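# Stow an unpowered desk robot arm in a floor case

## Task

Move the small, unpowered robot arm (its joints are loose and give way when pushed) from the desk into the open case on the floor. It must sit deep enough that the lid could close and it must be at rest. It must not drop more than a few centimetres at any point. Afterwards release it and move the robot away. The robot itself must not fall over or be left leaning.

## Robot and tools

ROBOT. A Hello Robot Stretch 4 with one arm: an omni-wheel base, a lift that rides up a mast, a telescoping arm reaching forward, a wrist with yaw, pitch and roll, and a two-finger gripper. It stands about 1.6 m tall, and its base rim is within 0.23 m of the base origin. The loose desk arm flops when pushed, so support it well and lower it gently. A loose object may occasionally get a small shove from outside.

FRAMES. Base frame: origin on the floor under the base centre, x ahead, y to the left, z up. hand_pose is reported in this frame. It marks a point between the open fingertips, and its axes line up with the base frame when all wrist joints are 0. Its printed position may be a little off. The odometry frame is where the base frame was at the start.

execute_actions. Arguments are "actions", a list with one action or none, and optional "cameras".
- An empty list moves nothing and just returns the state and images.
- "cameras" accepts head_camera, head_left_camera, head_right_camera, wrist_camera or "all". Null or omitted means all; [] means none. Any unknown name rejects the call.
- An action holds "base", "joints" or both, plus optional "pace" and "contact_limits". Alternatively it holds only {"end_of_arm": "enable_torque"}, which re-energises wrist or gripper motors that have shut off.
- The parts of one action start at the same moment and may finish at different times.

"base" takes one key only, and every value is a relative move from where the base last measured itself:
- translate_m: straight ahead (+) or back, -2 to 2 m.
- strafe_m: sideways, left +, -2 to 2 m.
- rotate_rad: turn in place, counter-clockwise from above +, -3.2 to 3.2.

"joints" sets absolute targets by name:
- lift_m: 0 to 1.2.
- arm_m: extension, 0 to 0.55.
- wrist_yaw_rad: -1.134 to 4.276. 0 points ahead, + turns left, 3.14 is folded back, and above 3.4 the arm may get in the way.
- wrist_pitch_rad: -1.117 to 4.259. 0 is level, 1.57 points down.
- wrist_roll_rad: -1.117 to 4.259. + turns clockwise as seen from behind the gripper.
- gripper_m: fingertip gap, -0.038 to 0.141. Negative values press the tips together.

Tolerances for "done": ±0.004 for lift, arm and gripper, ±0.02 for yaw and roll, ±0.05 for pitch. A joint target outside its range is clipped to the limit and reported. Any other bad value or unknown key rejects the call and nothing moves. A joint or base left out of an action may still be pushing toward an earlier target without its status showing it. Once a result reports a stop, your later calls in that same reply are skipped.

"pace" can be "slow", "default", "fast" or "max". Base speeds are 0.1, 0.3, 0.4 or 0.6 m/s and turns are 1, 2, 3 or 4 rad/s. With the lift above 0.2 these are capped further, down to 0.3 m/s and 1 rad/s at 1.2. "contact_limits" only takes {"arm_m": value}, from 0 (gentlest) to 0.75 (firmest), default 0.5. It sets how much force the arm may use before it halts.

START. To unfold the wrist, you can send lift_m 0.4 and wrist_yaw_rad 0 together.

wait: {"seconds": 0-10}. It commands nothing and returns the same as an empty execute_actions.

zoom_image: {"camera": name, "region": [x0, y0, x1, y1]}. Pixels of that camera's latest full image, origin at the top left, at most 504x504.

read_manual: returns only licence texts. finished_scene: {"scene": n}. It ends the current scene for good, so call it only when the arm is resting in the case and the robot is clear.

RESULT LINES.
- lidar_m: 12 distances in metres from the base origin, in 30-degree sectors. Sector 1 is straight ahead and they go counter-clockwise (4 left, 7 behind, 10 right). "-" means nothing seen or closer than 0.25 m. It covers heights from about 0.15 m to the robot's height, and may miss glass, thin legs and things behind.
- wrist_depth_mm: a 7x7 grid of median depths, 100-2000 mm, starting top left. "-" means invalid. Clear things are omitted, and the robot's own body does show up.
- base_odometry: counts wheel turns only, so slipping reads as travel. Heading runs -3.142 to 3.142, left +.
- turned_by_wheels and turned_by_imu: if they differ by more than about 0.1 rad, the base probably hit something or slipped, and the heading error is roughly their difference.
- base_tilt: degrees, forward and right positive. Each carries a fixed offset of up to about 1.5.
- base_status and joint_status: done; off_target (stopped short, may still be pushing); contact_stop_at_<key> (met resistance; that part then goes slack, a slack lift can sink under load and slack wheels can roll); limit_stop_at_<name>; time_out; torque_fault.
- limit_stop_at_tilt: the robot leans more than 6 degrees, and the lift, arm and wheels refuse commands.
- limit_stop_at_own_body: self-collision guard. Moving away from the body still works. It is likely with pitch below -0.2 combined with roll below -0.4 or above 4.
- After a stop, that part forgets its target and holds where it is. A slack part holds again once you command it.
- on_its_own: covers what you did not command. "held at" gives the target being held, not the actual position.
- motor_effort: percent of maximum, + toward higher joint values, with the peak in brackets. It is noisy and has fixed offsets. An effort at rest outside its normal range suggests pushing or a load. A load in a level gripper drives pitch effort away from 0. For wheel_0..2, + turns the base right.

GRIPPER. To grasp, command a gap smaller than the object. Lower values squeeze harder and pull the object toward the wrist by up to a third of the shortfall; opening pushes it back out. A firm grip at targets of 0 or more shows up in gripper_m effort. Neither the reading nor "done" confirms a hold. Fingertips pressed against a surface may stick, so lift to free them.

TORQUE FAULT. A wrist or gripper motor that strains to its maximum turns itself off (torque_fault). This can happen when the gripper is pressed into something or carries over about 2 kg while level. Send enable_torque to bring it back.

AVOID. Dropping or slamming the arm, and hard pushes. Turning or driving with more than 1 kg held at arm_m above 0.2, especially at fast or max pace, which can tip the robot. Steady high pulls. Ending tilted. A base tilt that differs from its starting value suggests a wheel is on something.

CAMERAS. head_camera looks ahead and down from the mast top; turn the base to look elsewhere. head_left_camera and head_right_camera are steeper fisheyes that also show the base and arm. wrist_camera looks along the fingers, with the tips near the bottom of its image. Calibration (K, distortion, T_world_to_cam with the base frame as world) is approximate and shifts with joint readings.

Each tool is called after ">>>" as name(argument=value, ...) on one line, values as JSON.

## Session

>>> execute_actions(actions=[])

Scene clock: 0.00 s.
base_odometry: x=+0.000 y=+0.000 heading=+0.000 (m, m, rad; odometry frame)
turned_by_wheels: +0.000 (rad since the last result)
turned_by_imu: +0.000 (rad since the last result)
base_tilt: forward=-0.3 right=-0.6 (deg)
lidar_m: 1.67 1.42 1.39 1.45 2.21 2.11 2.27 1.37 1.19 2.17 1.63 1.56
base_status: not commanded
joint_positions: lift_m=+0.233 arm_m=-0.001 wrist_yaw_rad=+3.137 wrist_pitch_rad=+0.001 wrist_roll_rad=+0.002 gripper_m=+0.057
joint_status: not commanded
motor_effort: lift_m=+19 arm_m=-1 wrist_yaw_rad=-1 wrist_pitch_rad=-8 wrist_roll_rad=+0 gripper_m=-3 wheel_0=+0 wheel_1=+0 wheel_2=+0 (%)
hand_pose: x=-0.1181 y=+0.0887 z=+0.4114 quat_wxyz=(+0.002, -0.001, +0.001, +1.000) (m; base frame)
wrist_depth_mm: - 135 264 - - - 1808 / - 116 141 - - 1983 1756 / - 122 160 - - - 1756 / 137 137 - - - - 1863 / 1808 - - - - 1983 1863 / 1138 1281 213 1308 202 1499 1464 / 878 878 976 - 960 991 1008
pictures: head_camera, head_left_camera, head_right_camera, wrist_camera
Images, in order (width x height): head_camera 420x560, head_left_camera 420x672, head_right_camera 420x672, wrist_camera 616x392.

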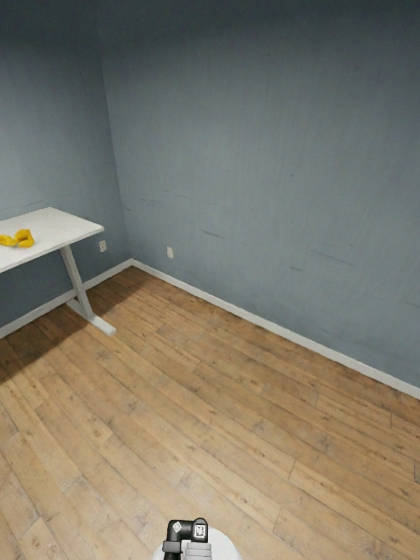

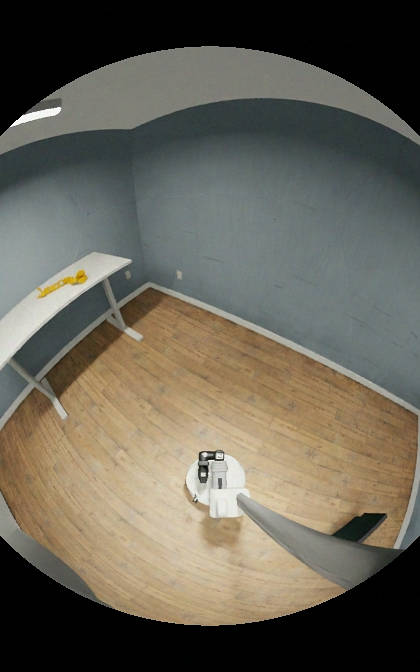

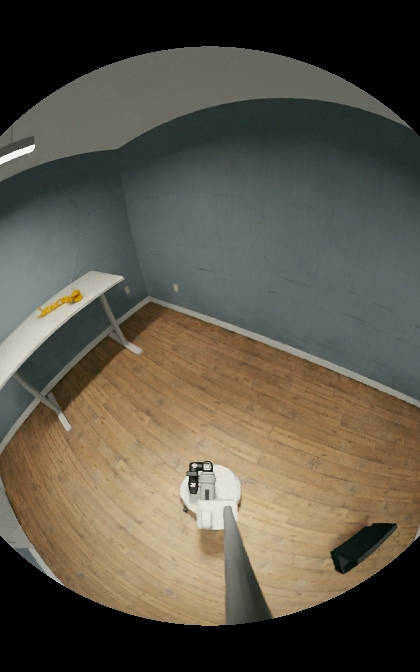

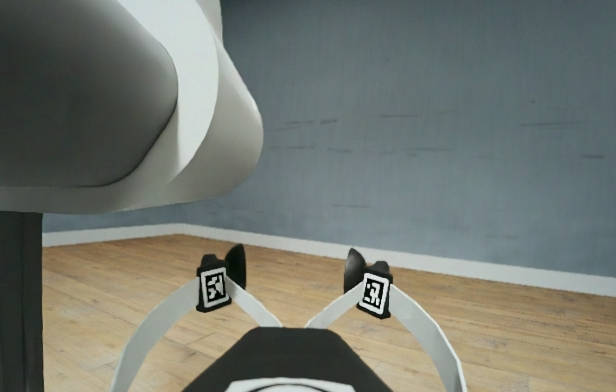

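>>> execute_actions(actions=[{"base":{"rotate_rad":-1.6},"joints":{"lift_m":0.5,"wrist_yaw_rad":0}}], cameras=["head_camera","head_left_camera"])

>>> execute_actions(actions=[{"base":{"rotate_rad":2.55},"joints":{"lift_m":0.95}}], cameras=["head_camera","head_left_camera"])

Scene clock: 2.80 s.
base_odometry: x=+0.000 y=+0.000 heading=-1.600 (m, m, rad; odometry frame)
turned_by_wheels: -1.600 (rad since the last result)
turned_by_imu: -1.596 (rad since the last result)
base_tilt: forward=-0.4 right=-0.6 (deg)
lidar_m: 2.18 1.63 1.56 1.63 1.44 1.38 1.44 2.24 2.14 2.22 2.61 1.18
base_status: done
joint_positions: lift_m=+0.500 arm_m=-0.001 wrist_yaw_rad=+0.000 wrist_pitch_rad=+0.001 wrist_roll_rad=+0.002 gripper_m=+0.057
joint_status: all done
motor_effort: lift_m=+24(27) arm_m=-1(1) wrist_yaw_rad=-2(6) wrist_pitch_rad=-8(7) wrist_roll_rad=+0(0) gripper_m=-2(6) wheel_0=+2(8) wheel_1=+1(6) wheel_2=+1(6) (%)
hand_pose: x=+0.4585 y=-0.0873 z=+0.6775 quat_wxyz=(+1.000, +0.001, +0.001, +0.000) (m; base frame)
wrist_depth_mm: 1336 1618 - - - - 1863 / 1336 1661 - - - - 1863 / 1336 1618 - - - - 1863 / 1366 1661 - - - - 1863 / 1366 1708 - - - - 1921 / 1430 1576 213 1983 202 1921 1808 / 1336 1366 1499 - 1537 1008 842
pictures: head_camera, head_left_camera
Images, in order (width x height): head_camera 420x560, head_left_camera 420x672.

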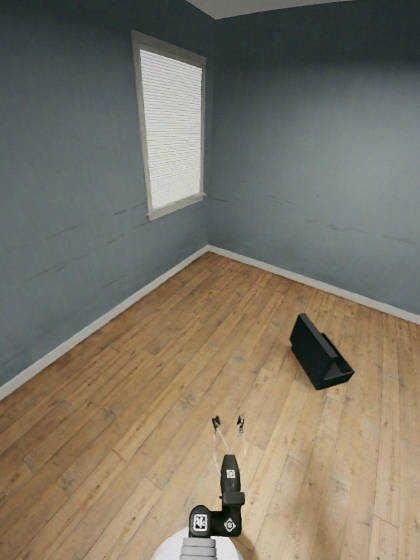

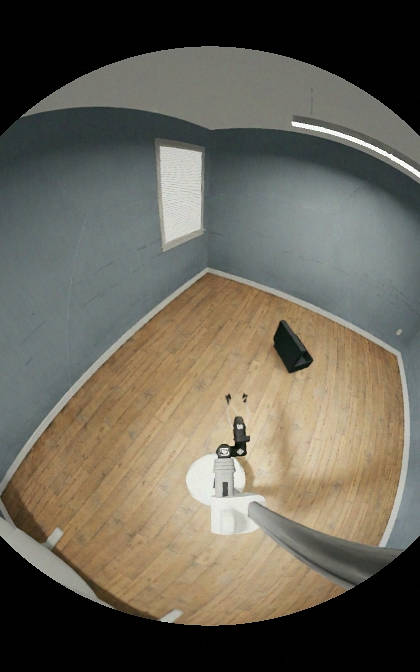

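Scene clock: 5.57 s.
base_odometry: x=+0.000 y=+0.000 heading=+0.950 (m, m, rad; odometry frame)
turned_by_wheels: +2.550 (rad since the last result)
turned_by_imu: +2.542 (rad since the last result)
base_tilt: forward=-0.4 right=-0.5 (deg)
lidar_m: 1.37 1.41 2.27 2.12 2.20 2.68 1.18 2.36 1.66 1.57 1.63 1.48
base_status: done
joint_positions: lift_m=+0.950 arm_m=-0.001 wrist_yaw_rad=+0.000 wrist_pitch_rad=+0.001 wrist_roll_rad=+0.002 gripper_m=+0.057
joint_status: all done
motor_effort: lift_m=+24(23) arm_m=-1(1) wrist_yaw_rad=-1(1) wrist_pitch_rad=-6(8) wrist_roll_rad=-1(1) gripper_m=-3(2) wheel_0=-1(7) wheel_1=+0(6) wheel_2=+1(6) (%)
hand_pose: x=+0.4585 y=-0.0874 z=+1.1275 quat_wxyz=(+1.000, +0.001, +0.001, +0.000) (m; base frame)
wrist_depth_mm: 1808 1921 1921 - 1983 - 1921 / 1921 1921 1921 1983 - - 1921 / 1921 1983 1983 1983 - - 1983 / 1863 1921 1921 - - - 1921 / 1983 1576 1397 1537 1336 - 1863 / 1983 1921 213 - 202 - 1808 / 1863 1921 1983 - - - 1921
pictures: head_camera, head_left_camera
Images, in order (width x height): head_camera 420x560, head_left_camera 420x672.

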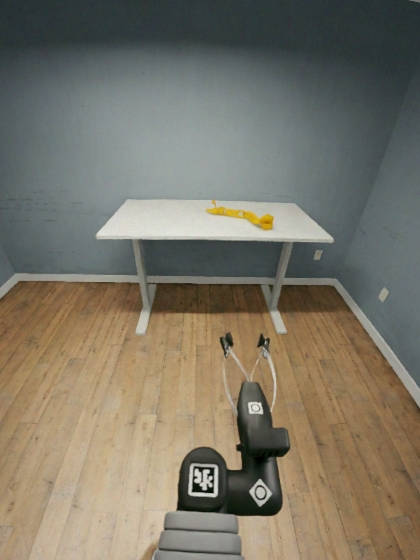

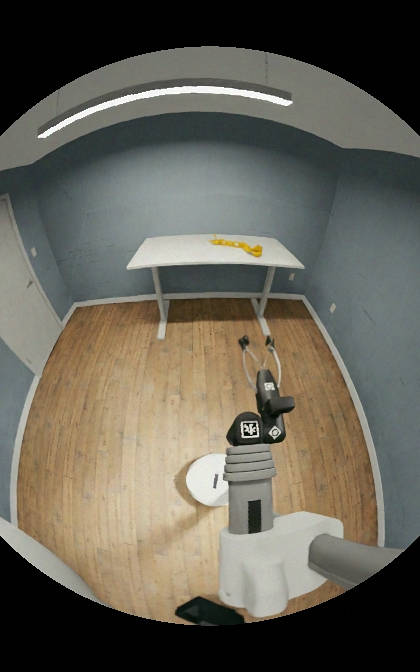

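>>> execute_actions(actions=[{"base":{"translate_m":0.75},"joints":{"lift_m":1.1,"wrist_pitch_rad":0.9,"gripper_m":0.12}}])

>>> zoom_image(camera="head_camera", region=[120,180,400,380])

Scene clock: 9.83 s.
base_odometry: x=+0.436 y=+0.610 heading=+0.951 (m, m, rad; odometry frame)
turned_by_wheels: +0.000 (rad since the last result)
turned_by_imu: -0.003 (rad since the last result)
base_tilt: forward=-0.4 right=-0.6 (deg)
lidar_m: 0.61 0.64 0.88 2.14 2.24 2.90 1.95 2.34 1.63 1.53 0.99 0.68
base_status: done
joint_positions: lift_m=+1.100 arm_m=-0.001 wrist_yaw_rad=+0.000 wrist_pitch_rad=+0.901 wrist_roll_rad=+0.002 gripper_m=+0.120
joint_status: all done
motor_effort: lift_m=+23(23) arm_m=-1(1) wrist_yaw_rad=-1(1) wrist_pitch_rad=-4(6) wrist_roll_rad=-1(1) gripper_m=-4(1) wheel_0=+1(6) wheel_1=+1(6) wheel_2=+0(9) (%)
hand_pose: x=+0.3490 y=-0.0874 z=+1.0517 quat_wxyz=(+0.900, +0.001, +0.436, +0.000) (m; base frame)
wrist_depth_mm: 559 569 580 597 597 580 634 / 500 504 512 517 530 535 544 / 1576 1618 1661 1708 1708 1708 1708 / 1464 1499 1537 1576 1618 1618 1618 / 1336 1366 1397 1397 1430 1464 1499 / 1229 1229 1182 1281 217 1281 1336 / 1138 1138 1182 - 1182 1182 1182
pictures: head_camera, head_left_camera, head_right_camera, wrist_camera
camera_calibration (this result's frames):
wrist_camera: T_world_to_cam=[[0.0216551, -0.998566, 0.0489632, -0.160429], [-0.795215, -0.0468866, -0.604512, 0.961294], [0.605941, -0.0258455, -0.795089, 0.854886], [0, 0, 0, 1]] pos_world=[0.249899, -0.0930323, 1.26868]
Images, in order (width x height): head_camera 420x560, head_left_camera 420x672, head_right_camera 420x672, wrist_camera 616x392.

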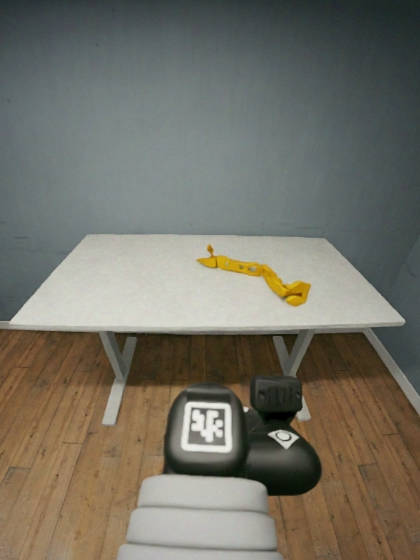

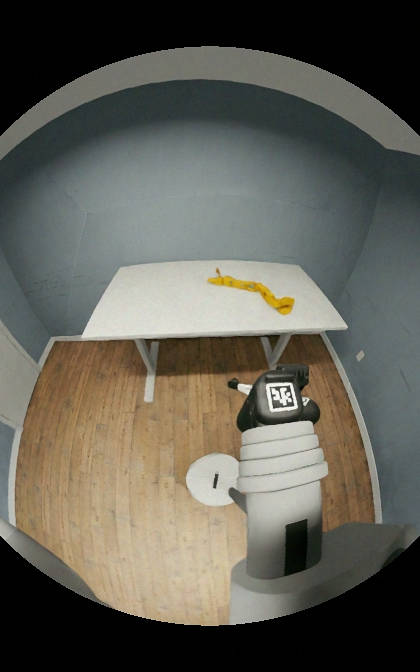

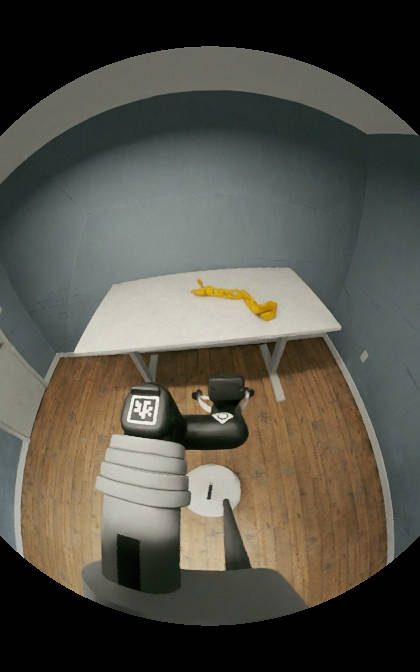

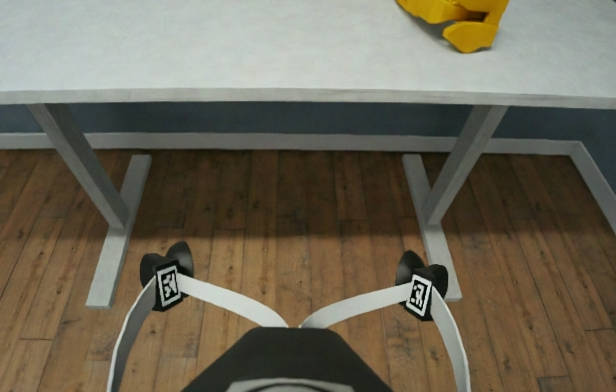

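Region (120, 180, 400, 380) of head_camera's 420x560 image, scaled by 1.800, with more detail than that image has; it fills the top 360 rows of this view, and the rest is white.

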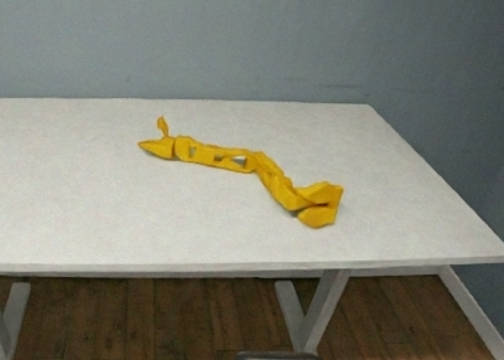

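>>> execute_actions(actions=[{"base":{"strafe_m":-0.14},"joints":{"lift_m":1.2,"wrist_pitch_rad":1.3}}], cameras=[])

>>> execute_actions(actions=[{"base":{"translate_m":0.35},"joints":{"arm_m":0.3}}])

Scene clock: 12.90 s.
base_odometry: x=+0.550 y=+0.529 heading=+0.951 (m, m, rad; odometry frame)
turned_by_wheels: +0.000 (rad since the last result)
turned_by_imu: -0.001 (rad since the last result)
base_tilt: forward=-0.3 right=-0.5 (deg)
lidar_m: 0.64 0.68 0.87 2.28 2.38 3.15 1.94 2.11 1.45 1.39 1.44 0.70
base_status: done
joint_positions: lift_m=+1.200 arm_m=-0.001 wrist_yaw_rad=+0.000 wrist_pitch_rad=+1.300 wrist_roll_rad=+0.002 gripper_m=+0.120
joint_status: all done
motor_effort: lift_m=+24(27) arm_m=-1(1) wrist_yaw_rad=-1(2) wrist_pitch_rad=-3(2) wrist_roll_rad=+0(0) gripper_m=-1(2) wheel_0=+1(8) wheel_1=+1(6) wheel_2=-1(1) (%)
hand_pose: x=+0.2471 y=-0.0874 z=+1.0998 quat_wxyz=(+0.796, +0.001, +0.605, -0.001) (m; base frame)
wrist_depth_mm: 1205 1464 1499 1537 1499 1661 1576 / 1430 1464 1464 1499 1499 1499 1499 / 1336 1366 1430 1397 1397 1430 1464 / 1336 1336 1336 1397 1430 1430 1430 / 1308 1255 1308 1308 1308 1336 1336 / 1255 1255 1042 1138 217 1308 1308 / 1205 1229 1042 - 1229 1255 1229
pictures: none
No camera images: the call's "cameras" was empty. Leave "cameras" out to get every camera's image.

Scene clock: 15.53 s.
base_odometry: x=+0.753 y=+0.814 heading=+0.951 (m, m, rad; odometry frame)
turned_by_wheels: +0.000 (rad since the last result)
turned_by_imu: -0.001 (rad since the last result)
base_tilt: forward=-0.4 right=-0.6 (deg)
lidar_m: 0.29 0.30 0.41 2.32 2.40 3.13 2.29 2.10 1.46 1.37 0.49 0.31
base_status: done
joint_positions: lift_m=+1.200 arm_m=+0.299 wrist_yaw_rad=+0.000 wrist_pitch_rad=+1.301 wrist_roll_rad=+0.002 gripper_m=+0.120
joint_status: all done
motor_effort: lift_m=+24(24) arm_m=+6(6) wrist_yaw_rad=+0(1) wrist_pitch_rad=-2(3) wrist_roll_rad=+1(0) gripper_m=-1(1) wheel_0=+0(8) wheel_1=+2(3) wheel_2=+0(8) (%)
hand_pose: x=+0.5469 y=-0.0874 z=+1.0998 quat_wxyz=(+0.796, +0.001, +0.605, -0.001) (m; base frame)
wrist_depth_mm: 430 433 436 442 445 449 455 / 342 418 418 421 427 430 436 / 389 368 351 404 410 413 421 / 382 387 387 364 397 399 399 / 366 368 373 375 379 384 389 / 351 355 355 301 217 368 370 / 345 347 351 - 291 351 357
pictures: head_camera, head_left_camera, head_right_camera, wrist_camera
camera_calibration (this result's frames):
wrist_camera: T_world_to_cam=[[0.0391341, -0.998559, 0.0367176, -0.163156], [-0.967647, -0.0470375, -0.247885, 0.849843], [0.249255, -0.0258289, -0.968093, 1.15854], [0, 0, 0, 1]] pos_world=[0.539961, -0.0930227, 1.33823]
Images, in order (width x height): head_camera 420x560, head_left_camera 420x672, head_right_camera 420x672, wrist_camera 616x392.

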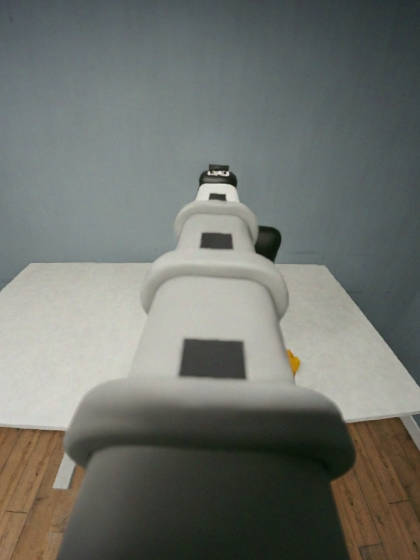

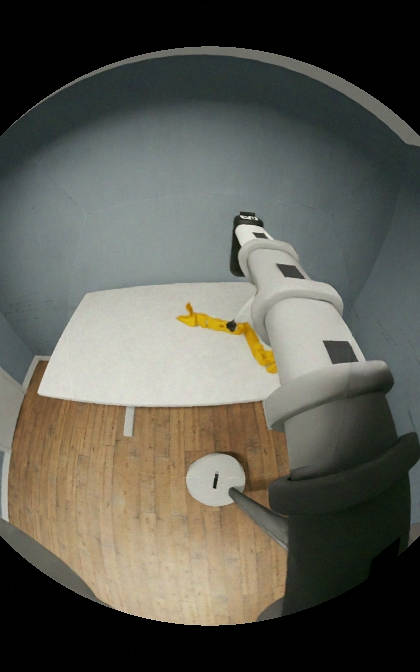

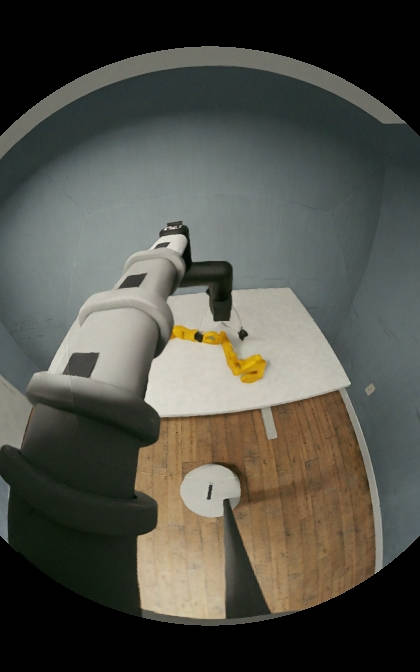

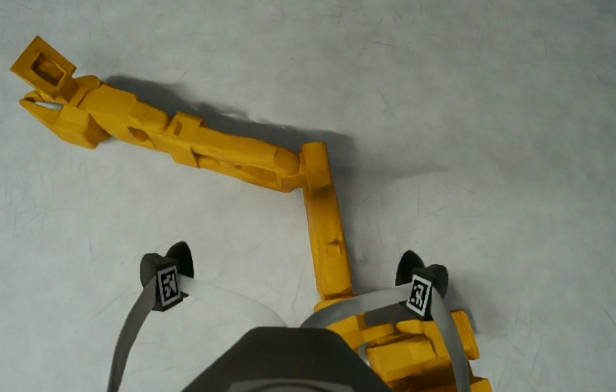

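>>> execute_actions(actions=[{"base":{"strafe_m":0.14},"joints":{"wrist_pitch_rad":1.57,"gripper_m":0.0,"arm_m":0.52}}], cameras=[])

>>> execute_actions(actions=[{"base":{"translate_m":0.15},"joints":{"lift_m":1.09}}], cameras=["head_left_camera","head_right_camera","wrist_camera"])

Scene clock: 19.33 s.
base_odometry: x=+0.639 y=+0.895 heading=+0.951 (m, m, rad; odometry frame)
turned_by_wheels: +0.000 (rad since the last result)
turned_by_imu: -0.002 (rad since the last result)
base_tilt: forward=-0.3 right=-0.5 (deg)
lidar_m: 0.28 0.30 0.39 2.18 2.24 2.97 2.31 2.30 1.61 1.50 0.48 0.30
base_status: done
joint_positions: lift_m=+1.200 arm_m=+0.519 wrist_yaw_rad=+0.000 wrist_pitch_rad=+1.570 wrist_roll_rad=+0.002 gripper_m=+0.000
joint_status: all done
motor_effort: lift_m=+24(24) arm_m=+6(6) wrist_yaw_rad=-2(1) wrist_pitch_rad=+1(3) wrist_roll_rad=+0(0) gripper_m=-3(3) wheel_0=+1(9) wheel_1=+0(6) wheel_2=+0(1) (%)
hand_pose: x=+0.6902 y=-0.0874 z=+1.0893 quat_wxyz=(+0.707, +0.001, +0.707, -0.001) (m; base frame)
wrist_depth_mm: 349 351 357 355 359 359 364 / 355 353 357 357 359 364 364 / 353 355 362 362 364 364 368 / 357 362 359 364 364 364 368 / 359 359 304 310 364 368 370 / 359 362 184 190 307 373 370 / 362 362 368 - 368 330 375
pictures: none
No camera images: the call's "cameras" was empty. Leave "cameras" out to get every camera's image.

Scene clock: 21.17 s.
base_odometry: x=+0.726 y=+1.017 heading=+0.951 (m, m, rad; odometry frame)
turned_by_wheels: +0.000 (rad since the last result)
turned_by_imu: +0.000 (rad since the last result)
base_tilt: forward=-0.5 right=-0.5 (deg)
lidar_m: 0.25 0.25 0.25 0.48 2.28 2.94 2.56 2.30 1.62 1.48 0.25 0.25
base_status: done
joint_positions: lift_m=+1.090 arm_m=+0.519 wrist_yaw_rad=+0.000 wrist_pitch_rad=+1.570 wrist_roll_rad=+0.002 gripper_m=+0.000
joint_status: all done
motor_effort: lift_m=+14(23) arm_m=+5(6) wrist_yaw_rad=+0(1) wrist_pitch_rad=+0(1) wrist_roll_rad=+0(0) gripper_m=-6(8) wheel_0=+2(4) wheel_1=+2(1) wheel_2=+2(9) (%)
hand_pose: x=+0.6902 y=-0.0874 z=+0.9802 quat_wxyz=(+0.707, +0.001, +0.707, -0.001) (m; base frame)
wrist_depth_mm: 244 247 249 250 250 253 255 / 247 246 249 250 253 255 255 / 247 250 251 252 253 255 256 / 247 250 252 253 256 255 258 / 250 251 254 254 255 257 259 / 251 252 185 190 258 257 259 / 253 253 253 - 258 260 260
pictures: head_left_camera, head_right_camera, wrist_camera
camera_calibration (this result's frames):
wrist_camera: T_world_to_cam=[[0.0474509, -0.99856, 0.025035, -0.158676], [-0.998723, -0.0469943, 0.0185204, 0.719156], [-0.0173172, -0.0258819, -0.999515, 1.22183], [0, 0, 0, 1]] pos_world=[0.746926, -0.0930281, 1.21189]
Images, in order (width x height): head_left_camera 420x672, head_right_camera 420x672, wrist_camera 616x392.

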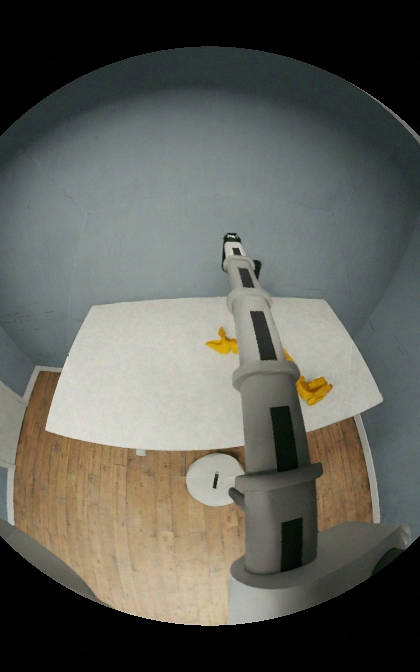

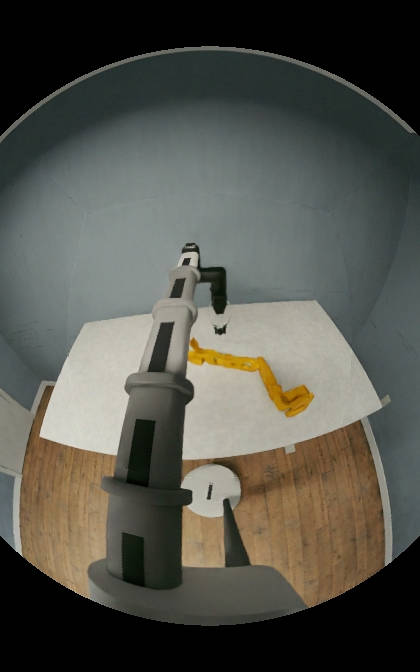

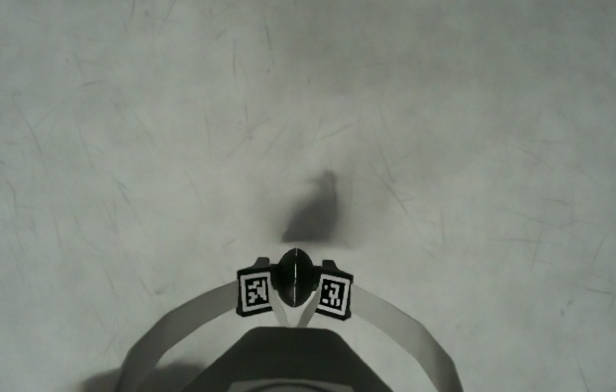

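>>> execute_actions(actions=[{"joints":{"lift_m":1.086,"arm_m":0.36},"pace":"slow"}], cameras=["head_right_camera","wrist_camera"])

Scene clock: 24.20 s.
base_odometry: x=+0.726 y=+1.017 heading=+0.951 (m, m, rad; odometry frame)
turned_by_wheels: +0.000 (rad since the last result)
turned_by_imu: -0.001 (rad since the last result)
base_tilt: forward=-0.4 right=-0.6 (deg)
lidar_m: 0.25 0.25 0.25 0.48 2.28 2.98 2.54 2.30 1.60 1.49 0.25 0.25
base_status: not commanded
joint_positions: lift_m=+1.086 arm_m=+0.361 wrist_yaw_rad=+0.000 wrist_pitch_rad=+1.569 wrist_roll_rad=+0.002 gripper_m=+0.000
joint_status: all done
motor_effort: lift_m=+13(13) arm_m=-6(7) wrist_yaw_rad=-1(1) wrist_pitch_rad=+3(5) wrist_roll_rad=+0(0) gripper_m=-3(6) wheel_0=+2(2) wheel_1=+2(2) wheel_2=+2(2) (%)
hand_pose: x=+0.5327 y=-0.0874 z=+0.9762 quat_wxyz=(+0.708, +0.001, +0.706, -0.001) (m; base frame)
wrist_depth_mm: 242 243 245 247 248 250 251 / 243 245 247 248 249 250 251 / 243 247 249 249 250 253 253 / 247 248 248 250 251 252 253 / 229 213 251 251 253 253 255 / 165 192 186 190 253 254 256 / 249 200 189 - 196 204 204
pictures: head_right_camera, wrist_camera
camera_calibration (this result's frames):
wrist_camera: T_world_to_cam=[[0.0476304, -0.99855, 0.0250974, -0.151257], [-0.998737, -0.047207, 0.0172024, 0.563194], [-0.0159927, -0.0258851, -0.999537, 1.21443], [0, 0, 0, 1]] pos_world=[0.589109, -0.0930159, 1.20797]
Images, in order (width x height): head_right_camera 420x672, wrist_camera 616x392.

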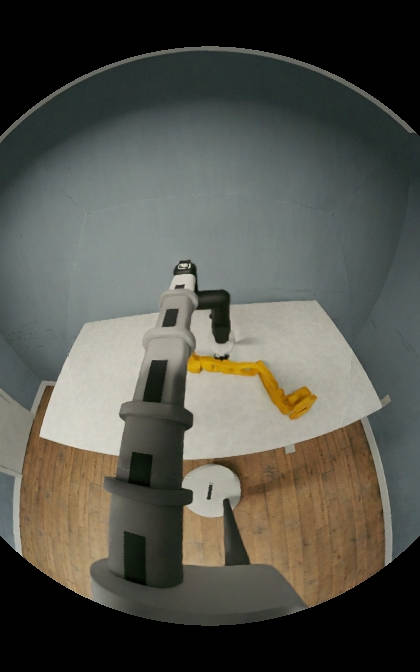

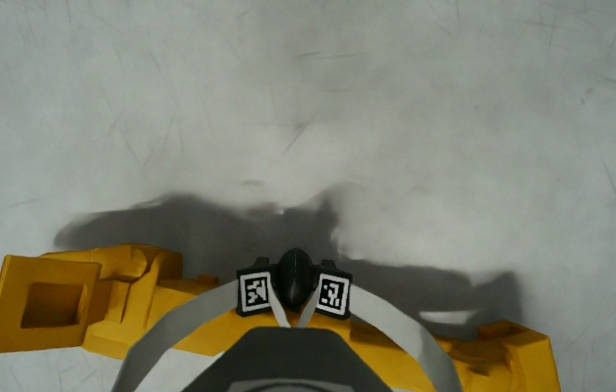

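Folding works. Continue.

>>> execute_actions(actions=[{"joints":{"arm_m":0.22},"pace":"slow"}], cameras=["head_right_camera","head_left_camera"])

Scene clock: 27.03 s.
base_odometry: x=+0.726 y=+1.017 heading=+0.951 (m, m, rad; odometry frame)
turned_by_wheels: +0.000 (rad since the last result)
turned_by_imu: -0.001 (rad since the last result)
base_tilt: forward=-0.3 right=-0.6 (deg)
lidar_m: 0.25 0.25 0.25 0.48 2.26 2.98 2.55 2.29 1.60 1.50 0.26 0.25
base_status: not commanded
joint_positions: lift_m=+1.086 arm_m=+0.221 wrist_yaw_rad=+0.000 wrist_pitch_rad=+1.568 wrist_roll_rad=+0.002 gripper_m=+0.000
joint_status: all done
motor_effort: lift_m=+13(13) arm_m=-6(6) wrist_yaw_rad=-2(1) wrist_pitch_rad=+3(5) wrist_roll_rad=+0(0) gripper_m=-4(9) wheel_0=+2(2) wheel_1=+2(2) wheel_2=+2(2) (%)
hand_pose: x=+0.3927 y=-0.0874 z=+0.9762 quat_wxyz=(+0.708, +0.001, +0.706, -0.001) (m; base frame)
wrist_depth_mm: 243 245 246 247 248 250 250 / 244 245 248 248 250 251 251 / 246 247 249 250 250 251 253 / 245 247 249 251 252 253 253 / 247 249 249 251 254 253 254 / 248 208 187 190 198 202 202 / 167 177 187 - 196 258 221
pictures: head_left_camera, head_right_camera
Images, in order (width x height): head_left_camera 420x672, head_right_camera 420x672.

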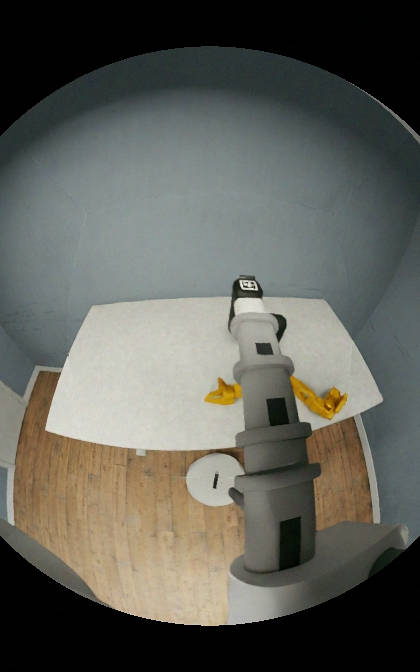

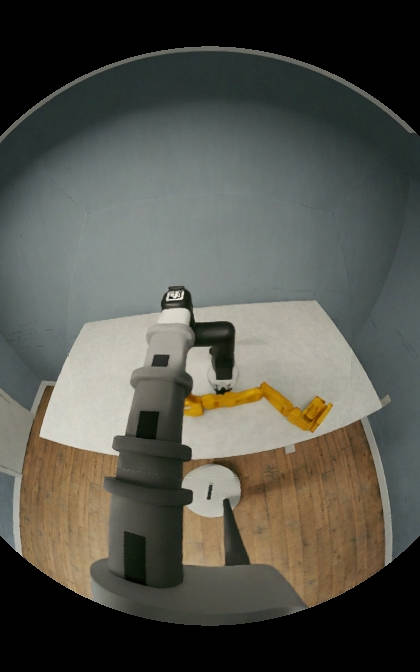

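>>> execute_actions(actions=[{"joints":{"lift_m":1.2,"arm_m":0.33,"wrist_pitch_rad":1.75},"base":{"strafe_m":-0.12}}], cameras=["head_right_camera","head_left_camera","wrist_camera"])

Scene clock: 29.07 s.
base_odometry: x=+0.824 y=+0.948 heading=+0.952 (m, m, rad; odometry frame)
turned_by_wheels: +0.000 (rad since the last result)
turned_by_imu: +0.000 (rad since the last result)
base_tilt: forward=-0.3 right=-0.6 (deg)
lidar_m: 0.25 0.25 0.25 0.53 2.40 3.18 2.42 2.11 1.48 1.37 0.25 0.25
base_status: done
joint_positions: lift_m=+1.200 arm_m=+0.329 wrist_yaw_rad=+0.000 wrist_pitch_rad=+1.749 wrist_roll_rad=+0.002 gripper_m=+0.000
joint_status: all done
motor_effort: lift_m=+24(27) arm_m=+6(6) wrist_yaw_rad=+0(3) wrist_pitch_rad=+1(11) wrist_roll_rad=+0(0) gripper_m=-2(4) wheel_0=+2(9) wheel_1=+1(6) wheel_2=+1(1) (%)
hand_pose: x=+0.4487 y=-0.0874 z=+1.0939 quat_wxyz=(+0.641, +0.001, +0.767, -0.001) (m; base frame)
wrist_depth_mm: 325 327 327 329 332 332 334 / 334 336 338 340 342 343 345 / 345 347 347 351 351 351 351 / 357 359 359 364 364 368 364 / 370 373 373 370 377 379 382 / 384 382 185 190 384 392 397 / 336 329 334 - 340 402 402
pictures: head_left_camera, head_right_camera, wrist_camera
camera_calibration (this result's frames):
wrist_camera: T_world_to_cam=[[0.0511196, -0.998561, 0.0161927, -0.142041], [-0.97939, -0.0469526, 0.196447, 0.272515], [-0.195404, -0.0259013, -0.980381, 1.39027], [0, 0, 0, 1]] pos_world=[0.545823, -0.0930316, 1.31176]
Images, in order (width x height): head_left_camera 420x672, head_right_camera 420x672, wrist_camera 616x392.

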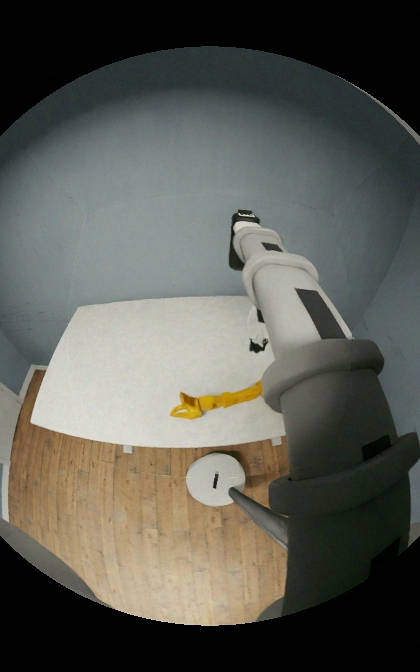

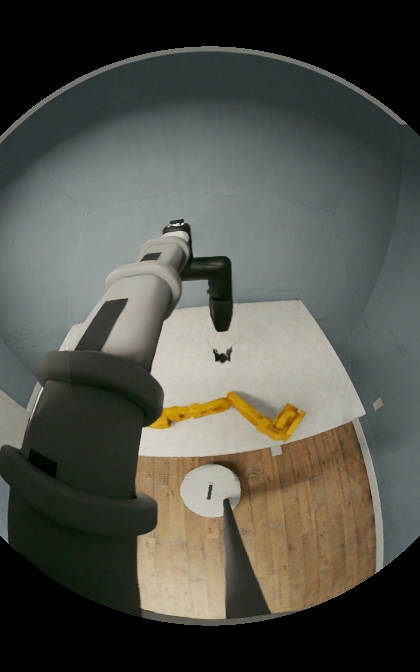

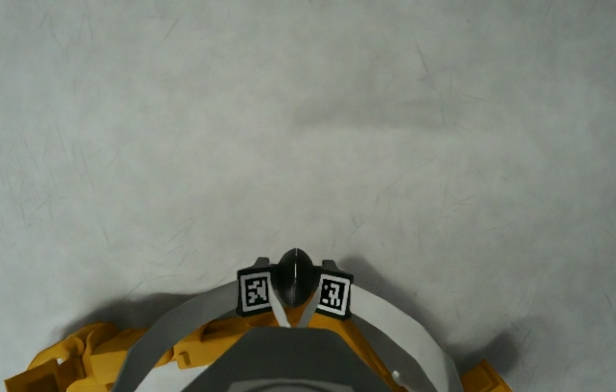

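>>> execute_actions(actions=[{"joints":{"arm_m":0.14,"wrist_pitch_rad":1.57}}], cameras=["wrist_camera"])

Scene clock: 31.20 s.
base_odometry: x=+0.824 y=+0.948 heading=+0.952 (m, m, rad; odometry frame)
turned_by_wheels: +0.000 (rad since the last result)
turned_by_imu: -0.001 (rad since the last result)
base_tilt: forward=-0.4 right=-0.7 (deg)
lidar_m: 0.25 0.25 0.25 0.55 2.39 3.16 2.48 2.08 1.46 1.37 0.25 0.25
base_status: not commanded
joint_positions: lift_m=+1.200 arm_m=+0.141 wrist_yaw_rad=+0.000 wrist_pitch_rad=+1.570 wrist_roll_rad=+0.002 gripper_m=+0.000
joint_status: all done
motor_effort: lift_m=+24(24) arm_m=-6(6) wrist_yaw_rad=+1(1) wrist_pitch_rad=+0(5) wrist_roll_rad=+1(0) gripper_m=-7(6) wheel_0=+2(2) wheel_1=+2(1) wheel_2=+1(1) (%)
hand_pose: x=+0.3121 y=-0.0874 z=+1.0893 quat_wxyz=(+0.707, +0.001, +0.707, -0.001) (m; base frame)
wrist_depth_mm: 353 355 357 359 364 364 366 / 353 357 357 362 362 364 368 / 357 357 359 362 364 368 368 / 357 362 359 310 366 368 368 / 304 312 364 366 366 368 373 / 362 364 185 191 293 309 298 / 362 366 366 - 373 303 279
pictures: wrist_camera
camera_calibration (this result's frames):
wrist_camera: T_world_to_cam=[[0.0471858, -0.998573, 0.0250149, -0.143361], [-0.998728, -0.0467186, 0.0189446, 0.339035], [-0.0177489, -0.025877, -0.999508, 1.32448], [0, 0, 0, 1]] pos_world=[0.368877, -0.0930438, 1.32099]
Images, in order (width x height): wrist_camera 616x392.

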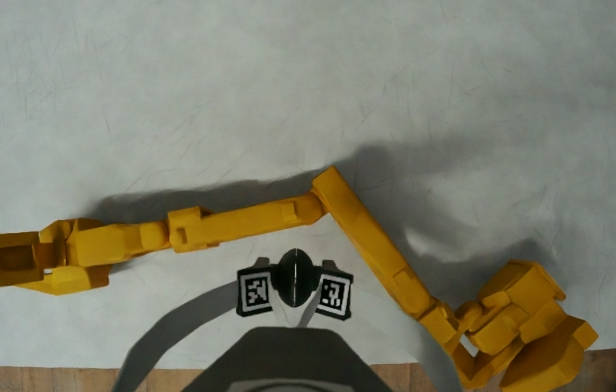

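>>> execute_actions(actions=[{"joints":{"lift_m":1.088},"base":{"strafe_m":-0.02}}], cameras=["wrist_camera"])

>>> execute_actions(actions=[{"joints":{"arm_m":0.34},"pace":"slow"}], cameras=["wrist_camera","head_right_camera","head_left_camera"])

Scene clock: 33.03 s.
base_odometry: x=+0.840 y=+0.936 heading=+0.952 (m, m, rad; odometry frame)
turned_by_wheels: +0.000 (rad since the last result)
turned_by_imu: +0.000 (rad since the last result)
base_tilt: forward=-0.4 right=-0.5 (deg)
lidar_m: 0.25 0.25 0.25 0.54 2.42 3.18 2.42 2.09 1.42 1.34 0.26 0.25
base_status: done
joint_positions: lift_m=+1.088 arm_m=+0.141 wrist_yaw_rad=+0.000 wrist_pitch_rad=+1.570 wrist_roll_rad=+0.002 gripper_m=+0.000
joint_status: all done
motor_effort: lift_m=+13(27) arm_m=-6(6) wrist_yaw_rad=+0(0) wrist_pitch_rad=-2(2) wrist_roll_rad=+0(1) gripper_m=-7(5) wheel_0=-1(9) wheel_1=+1(9) wheel_2=+1(1) (%)
hand_pose: x=+0.3120 y=-0.0874 z=+0.9782 quat_wxyz=(+0.707, +0.001, +0.707, -0.001) (m; base frame)
wrist_depth_mm: 245 247 249 249 253 251 254 / 247 247 249 249 251 253 253 / 247 250 250 252 253 255 254 / 248 250 250 199 254 255 256 / 195 195 194 208 254 257 258 / 252 251 185 191 185 258 258 / 252 253 253 - 256 208 203
pictures: wrist_camera
camera_calibration (this result's frames):
wrist_camera: T_world_to_cam=[[0.047204, -0.998572, 0.0250149, -0.140586], [-0.998728, -0.0467368, 0.0189447, 0.341125], [-0.0177485, -0.0258773, -0.999508, 1.2134], [0, 0, 0, 1]] pos_world=[0.368863, -0.0930428, 1.20986]
Images, in order (width x height): wrist_camera 616x392.

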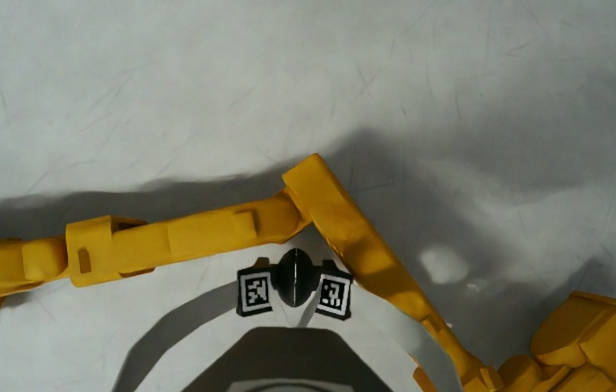

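Scene clock: 36.30 s.
base_odometry: x=+0.840 y=+0.936 heading=+0.952 (m, m, rad; odometry frame)
turned_by_wheels: +0.000 (rad since the last result)
turned_by_imu: -0.001 (rad since the last result)
base_tilt: forward=-0.3 right=-0.4 (deg)
lidar_m: 0.25 0.25 0.25 0.52 2.42 3.17 2.46 2.08 1.46 1.36 0.25 0.25
base_status: not commanded
joint_positions: lift_m=+1.088 arm_m=+0.339 wrist_yaw_rad=-0.001 wrist_pitch_rad=+1.572 wrist_roll_rad=+0.002 gripper_m=+0.000
joint_status: all done
motor_effort: lift_m=+13(14) arm_m=+6(8) wrist_yaw_rad=+2(2) wrist_pitch_rad=-7(8) wrist_roll_rad=-1(1) gripper_m=-6(7) wheel_0=-1(1) wheel_1=+1(1) wheel_2=+1(1) (%)
hand_pose: x=+0.5093 y=-0.0874 z=+0.9782 quat_wxyz=(+0.707, +0.001, +0.708, -0.001) (m; base frame)
wrist_depth_mm: 244 246 247 249 249 251 252 / 246 247 247 248 251 252 253 / 246 249 249 250 251 253 255 / 248 249 251 199 252 255 256 / 248 248 192 198 254 256 257 / 195 196 185 191 183 258 231 / 250 252 254 - 256 184 198
pictures: head_left_camera, head_right_camera, wrist_camera
camera_calibration (this result's frames):
wrist_camera: T_world_to_cam=[[0.046742, -0.998596, 0.0249178, -0.149567], [-0.99871, -0.0462235, 0.0209944, 0.536113], [-0.0198131, -0.025867, -0.999469, 1.21792], [0, 0, 0, 1]] pos_world=[0.566544, -0.093072, 1.20974]
Images, in order (width x height): head_left_camera 420x672, head_right_camera 420x672, wrist_camera 616x392.

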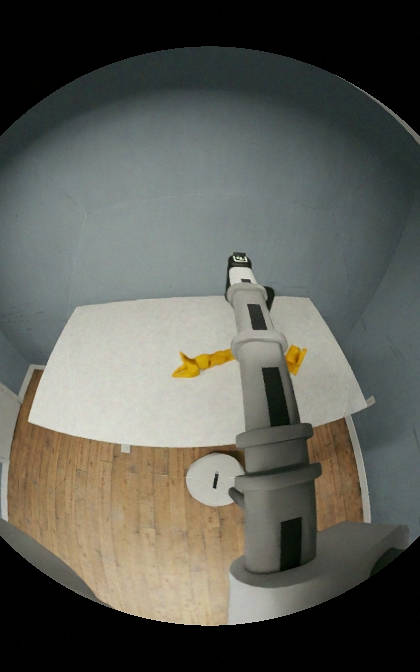

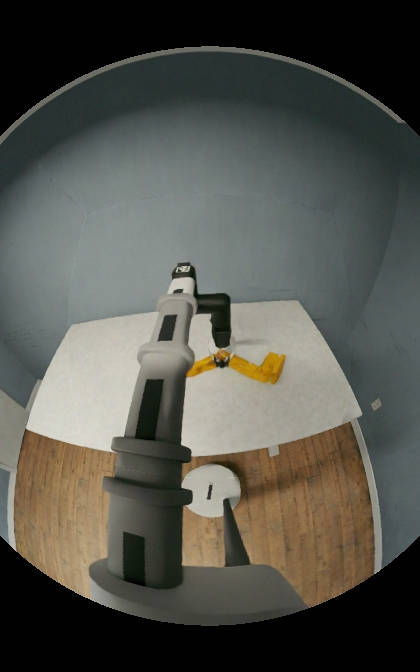

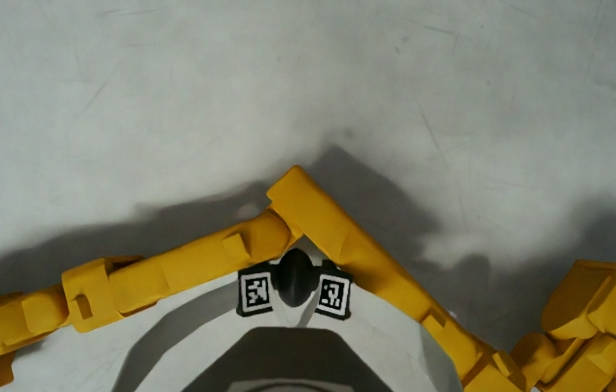

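>>> execute_actions(actions=[{"joints":{"lift_m":1.16,"arm_m":0.32}}], cameras=[])

>>> execute_actions(actions=[{"joints":{"arm_m":0.37,"wrist_roll_rad":-0.87,"gripper_m":0.09},"base":{"strafe_m":-0.042}}], cameras=["wrist_camera"])

Scene clock: 40.33 s.
base_odometry: x=+0.840 y=+0.936 heading=+0.952 (m, m, rad; odometry frame)
turned_by_wheels: +0.000 (rad since the last result)
turned_by_imu: -0.001 (rad since the last result)
base_tilt: forward=-0.5 right=-0.6 (deg)
lidar_m: 0.25 0.25 0.25 0.55 2.41 3.17 2.47 2.08 1.44 1.34 0.27 0.25
base_status: not commanded
joint_positions: lift_m=+1.160 arm_m=+0.321 wrist_yaw_rad=+0.000 wrist_pitch_rad=+1.571 wrist_roll_rad=+0.002 gripper_m=+0.000
joint_status: all done
motor_effort: lift_m=+24(25) arm_m=-6(6) wrist_yaw_rad=+0(2) wrist_pitch_rad=-1(7) wrist_roll_rad=-1(0) gripper_m=-4(6) wheel_0=-1(1) wheel_1=+1(1) wheel_2=+1(1) (%)
hand_pose: x=+0.4920 y=-0.0874 z=+1.0493 quat_wxyz=(+0.707, +0.001, +0.707, -0.001) (m; base frame)
wrist_depth_mm: 314 314 315 319 320 322 324 / 314 315 319 319 322 322 325 / 317 317 319 322 322 325 329 / 319 319 320 267 322 325 329 / 285 265 322 324 297 329 258 / 271 320 184 190 251 263 259 / 324 324 324 - 327 262 242
pictures: none
No camera images: the call's "cameras" was empty. Leave "cameras" out to get every camera's image.

Scene clock: 42.03 s.
base_odometry: x=+0.875 y=+0.912 heading=+0.952 (m, m, rad; odometry frame)
turned_by_wheels: +0.000 (rad since the last result)
turned_by_imu: +0.000 (rad since the last result)
base_tilt: forward=-0.3 right=-0.6 (deg)
lidar_m: 0.25 0.25 0.25 0.50 2.45 3.20 2.47 2.02 1.39 1.30 0.26 0.25
base_status: done
joint_positions: lift_m=+1.160 arm_m=+0.369 wrist_yaw_rad=+0.000 wrist_pitch_rad=+1.570 wrist_roll_rad=-0.870 gripper_m=+0.090
joint_status: all done
motor_effort: lift_m=+24(24) arm_m=+6(6) wrist_yaw_rad=-2(1) wrist_pitch_rad=-2(2) wrist_roll_rad=-1(7) gripper_m=-3(4) wheel_0=+1(8) wheel_1=+1(5) wheel_2=+1(1) (%)
hand_pose: x=+0.5400 y=-0.0874 z=+1.0493 quat_wxyz=(+0.641, -0.298, +0.641, +0.298) (m; base frame)
wrist_depth_mm: 315 315 317 319 320 324 325 / 256 315 317 319 320 324 324 / 315 264 322 322 324 322 324 / 319 320 272 322 325 327 324 / 320 320 324 324 324 327 327 / 322 322 325 325 198 329 332 / 322 325 324 - 327 330 332
pictures: wrist_camera
camera_calibration (this result's frames):
wrist_camera: T_world_to_cam=[[0.794929, -0.606169, 0.0254221, -0.523044], [-0.606641, -0.794745, 0.019132, 0.290142], [0.00860687, -0.0306307, -0.999494, 1.27386], [0, 0, 0, 1]] pos_world=[0.580831, -0.047445, 1.28096]
Images, in order (width x height): wrist_camera 616x392.

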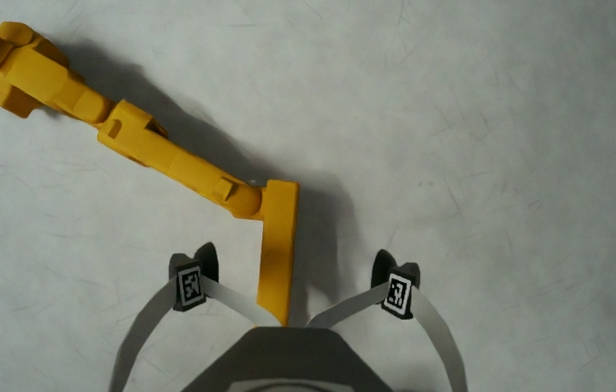

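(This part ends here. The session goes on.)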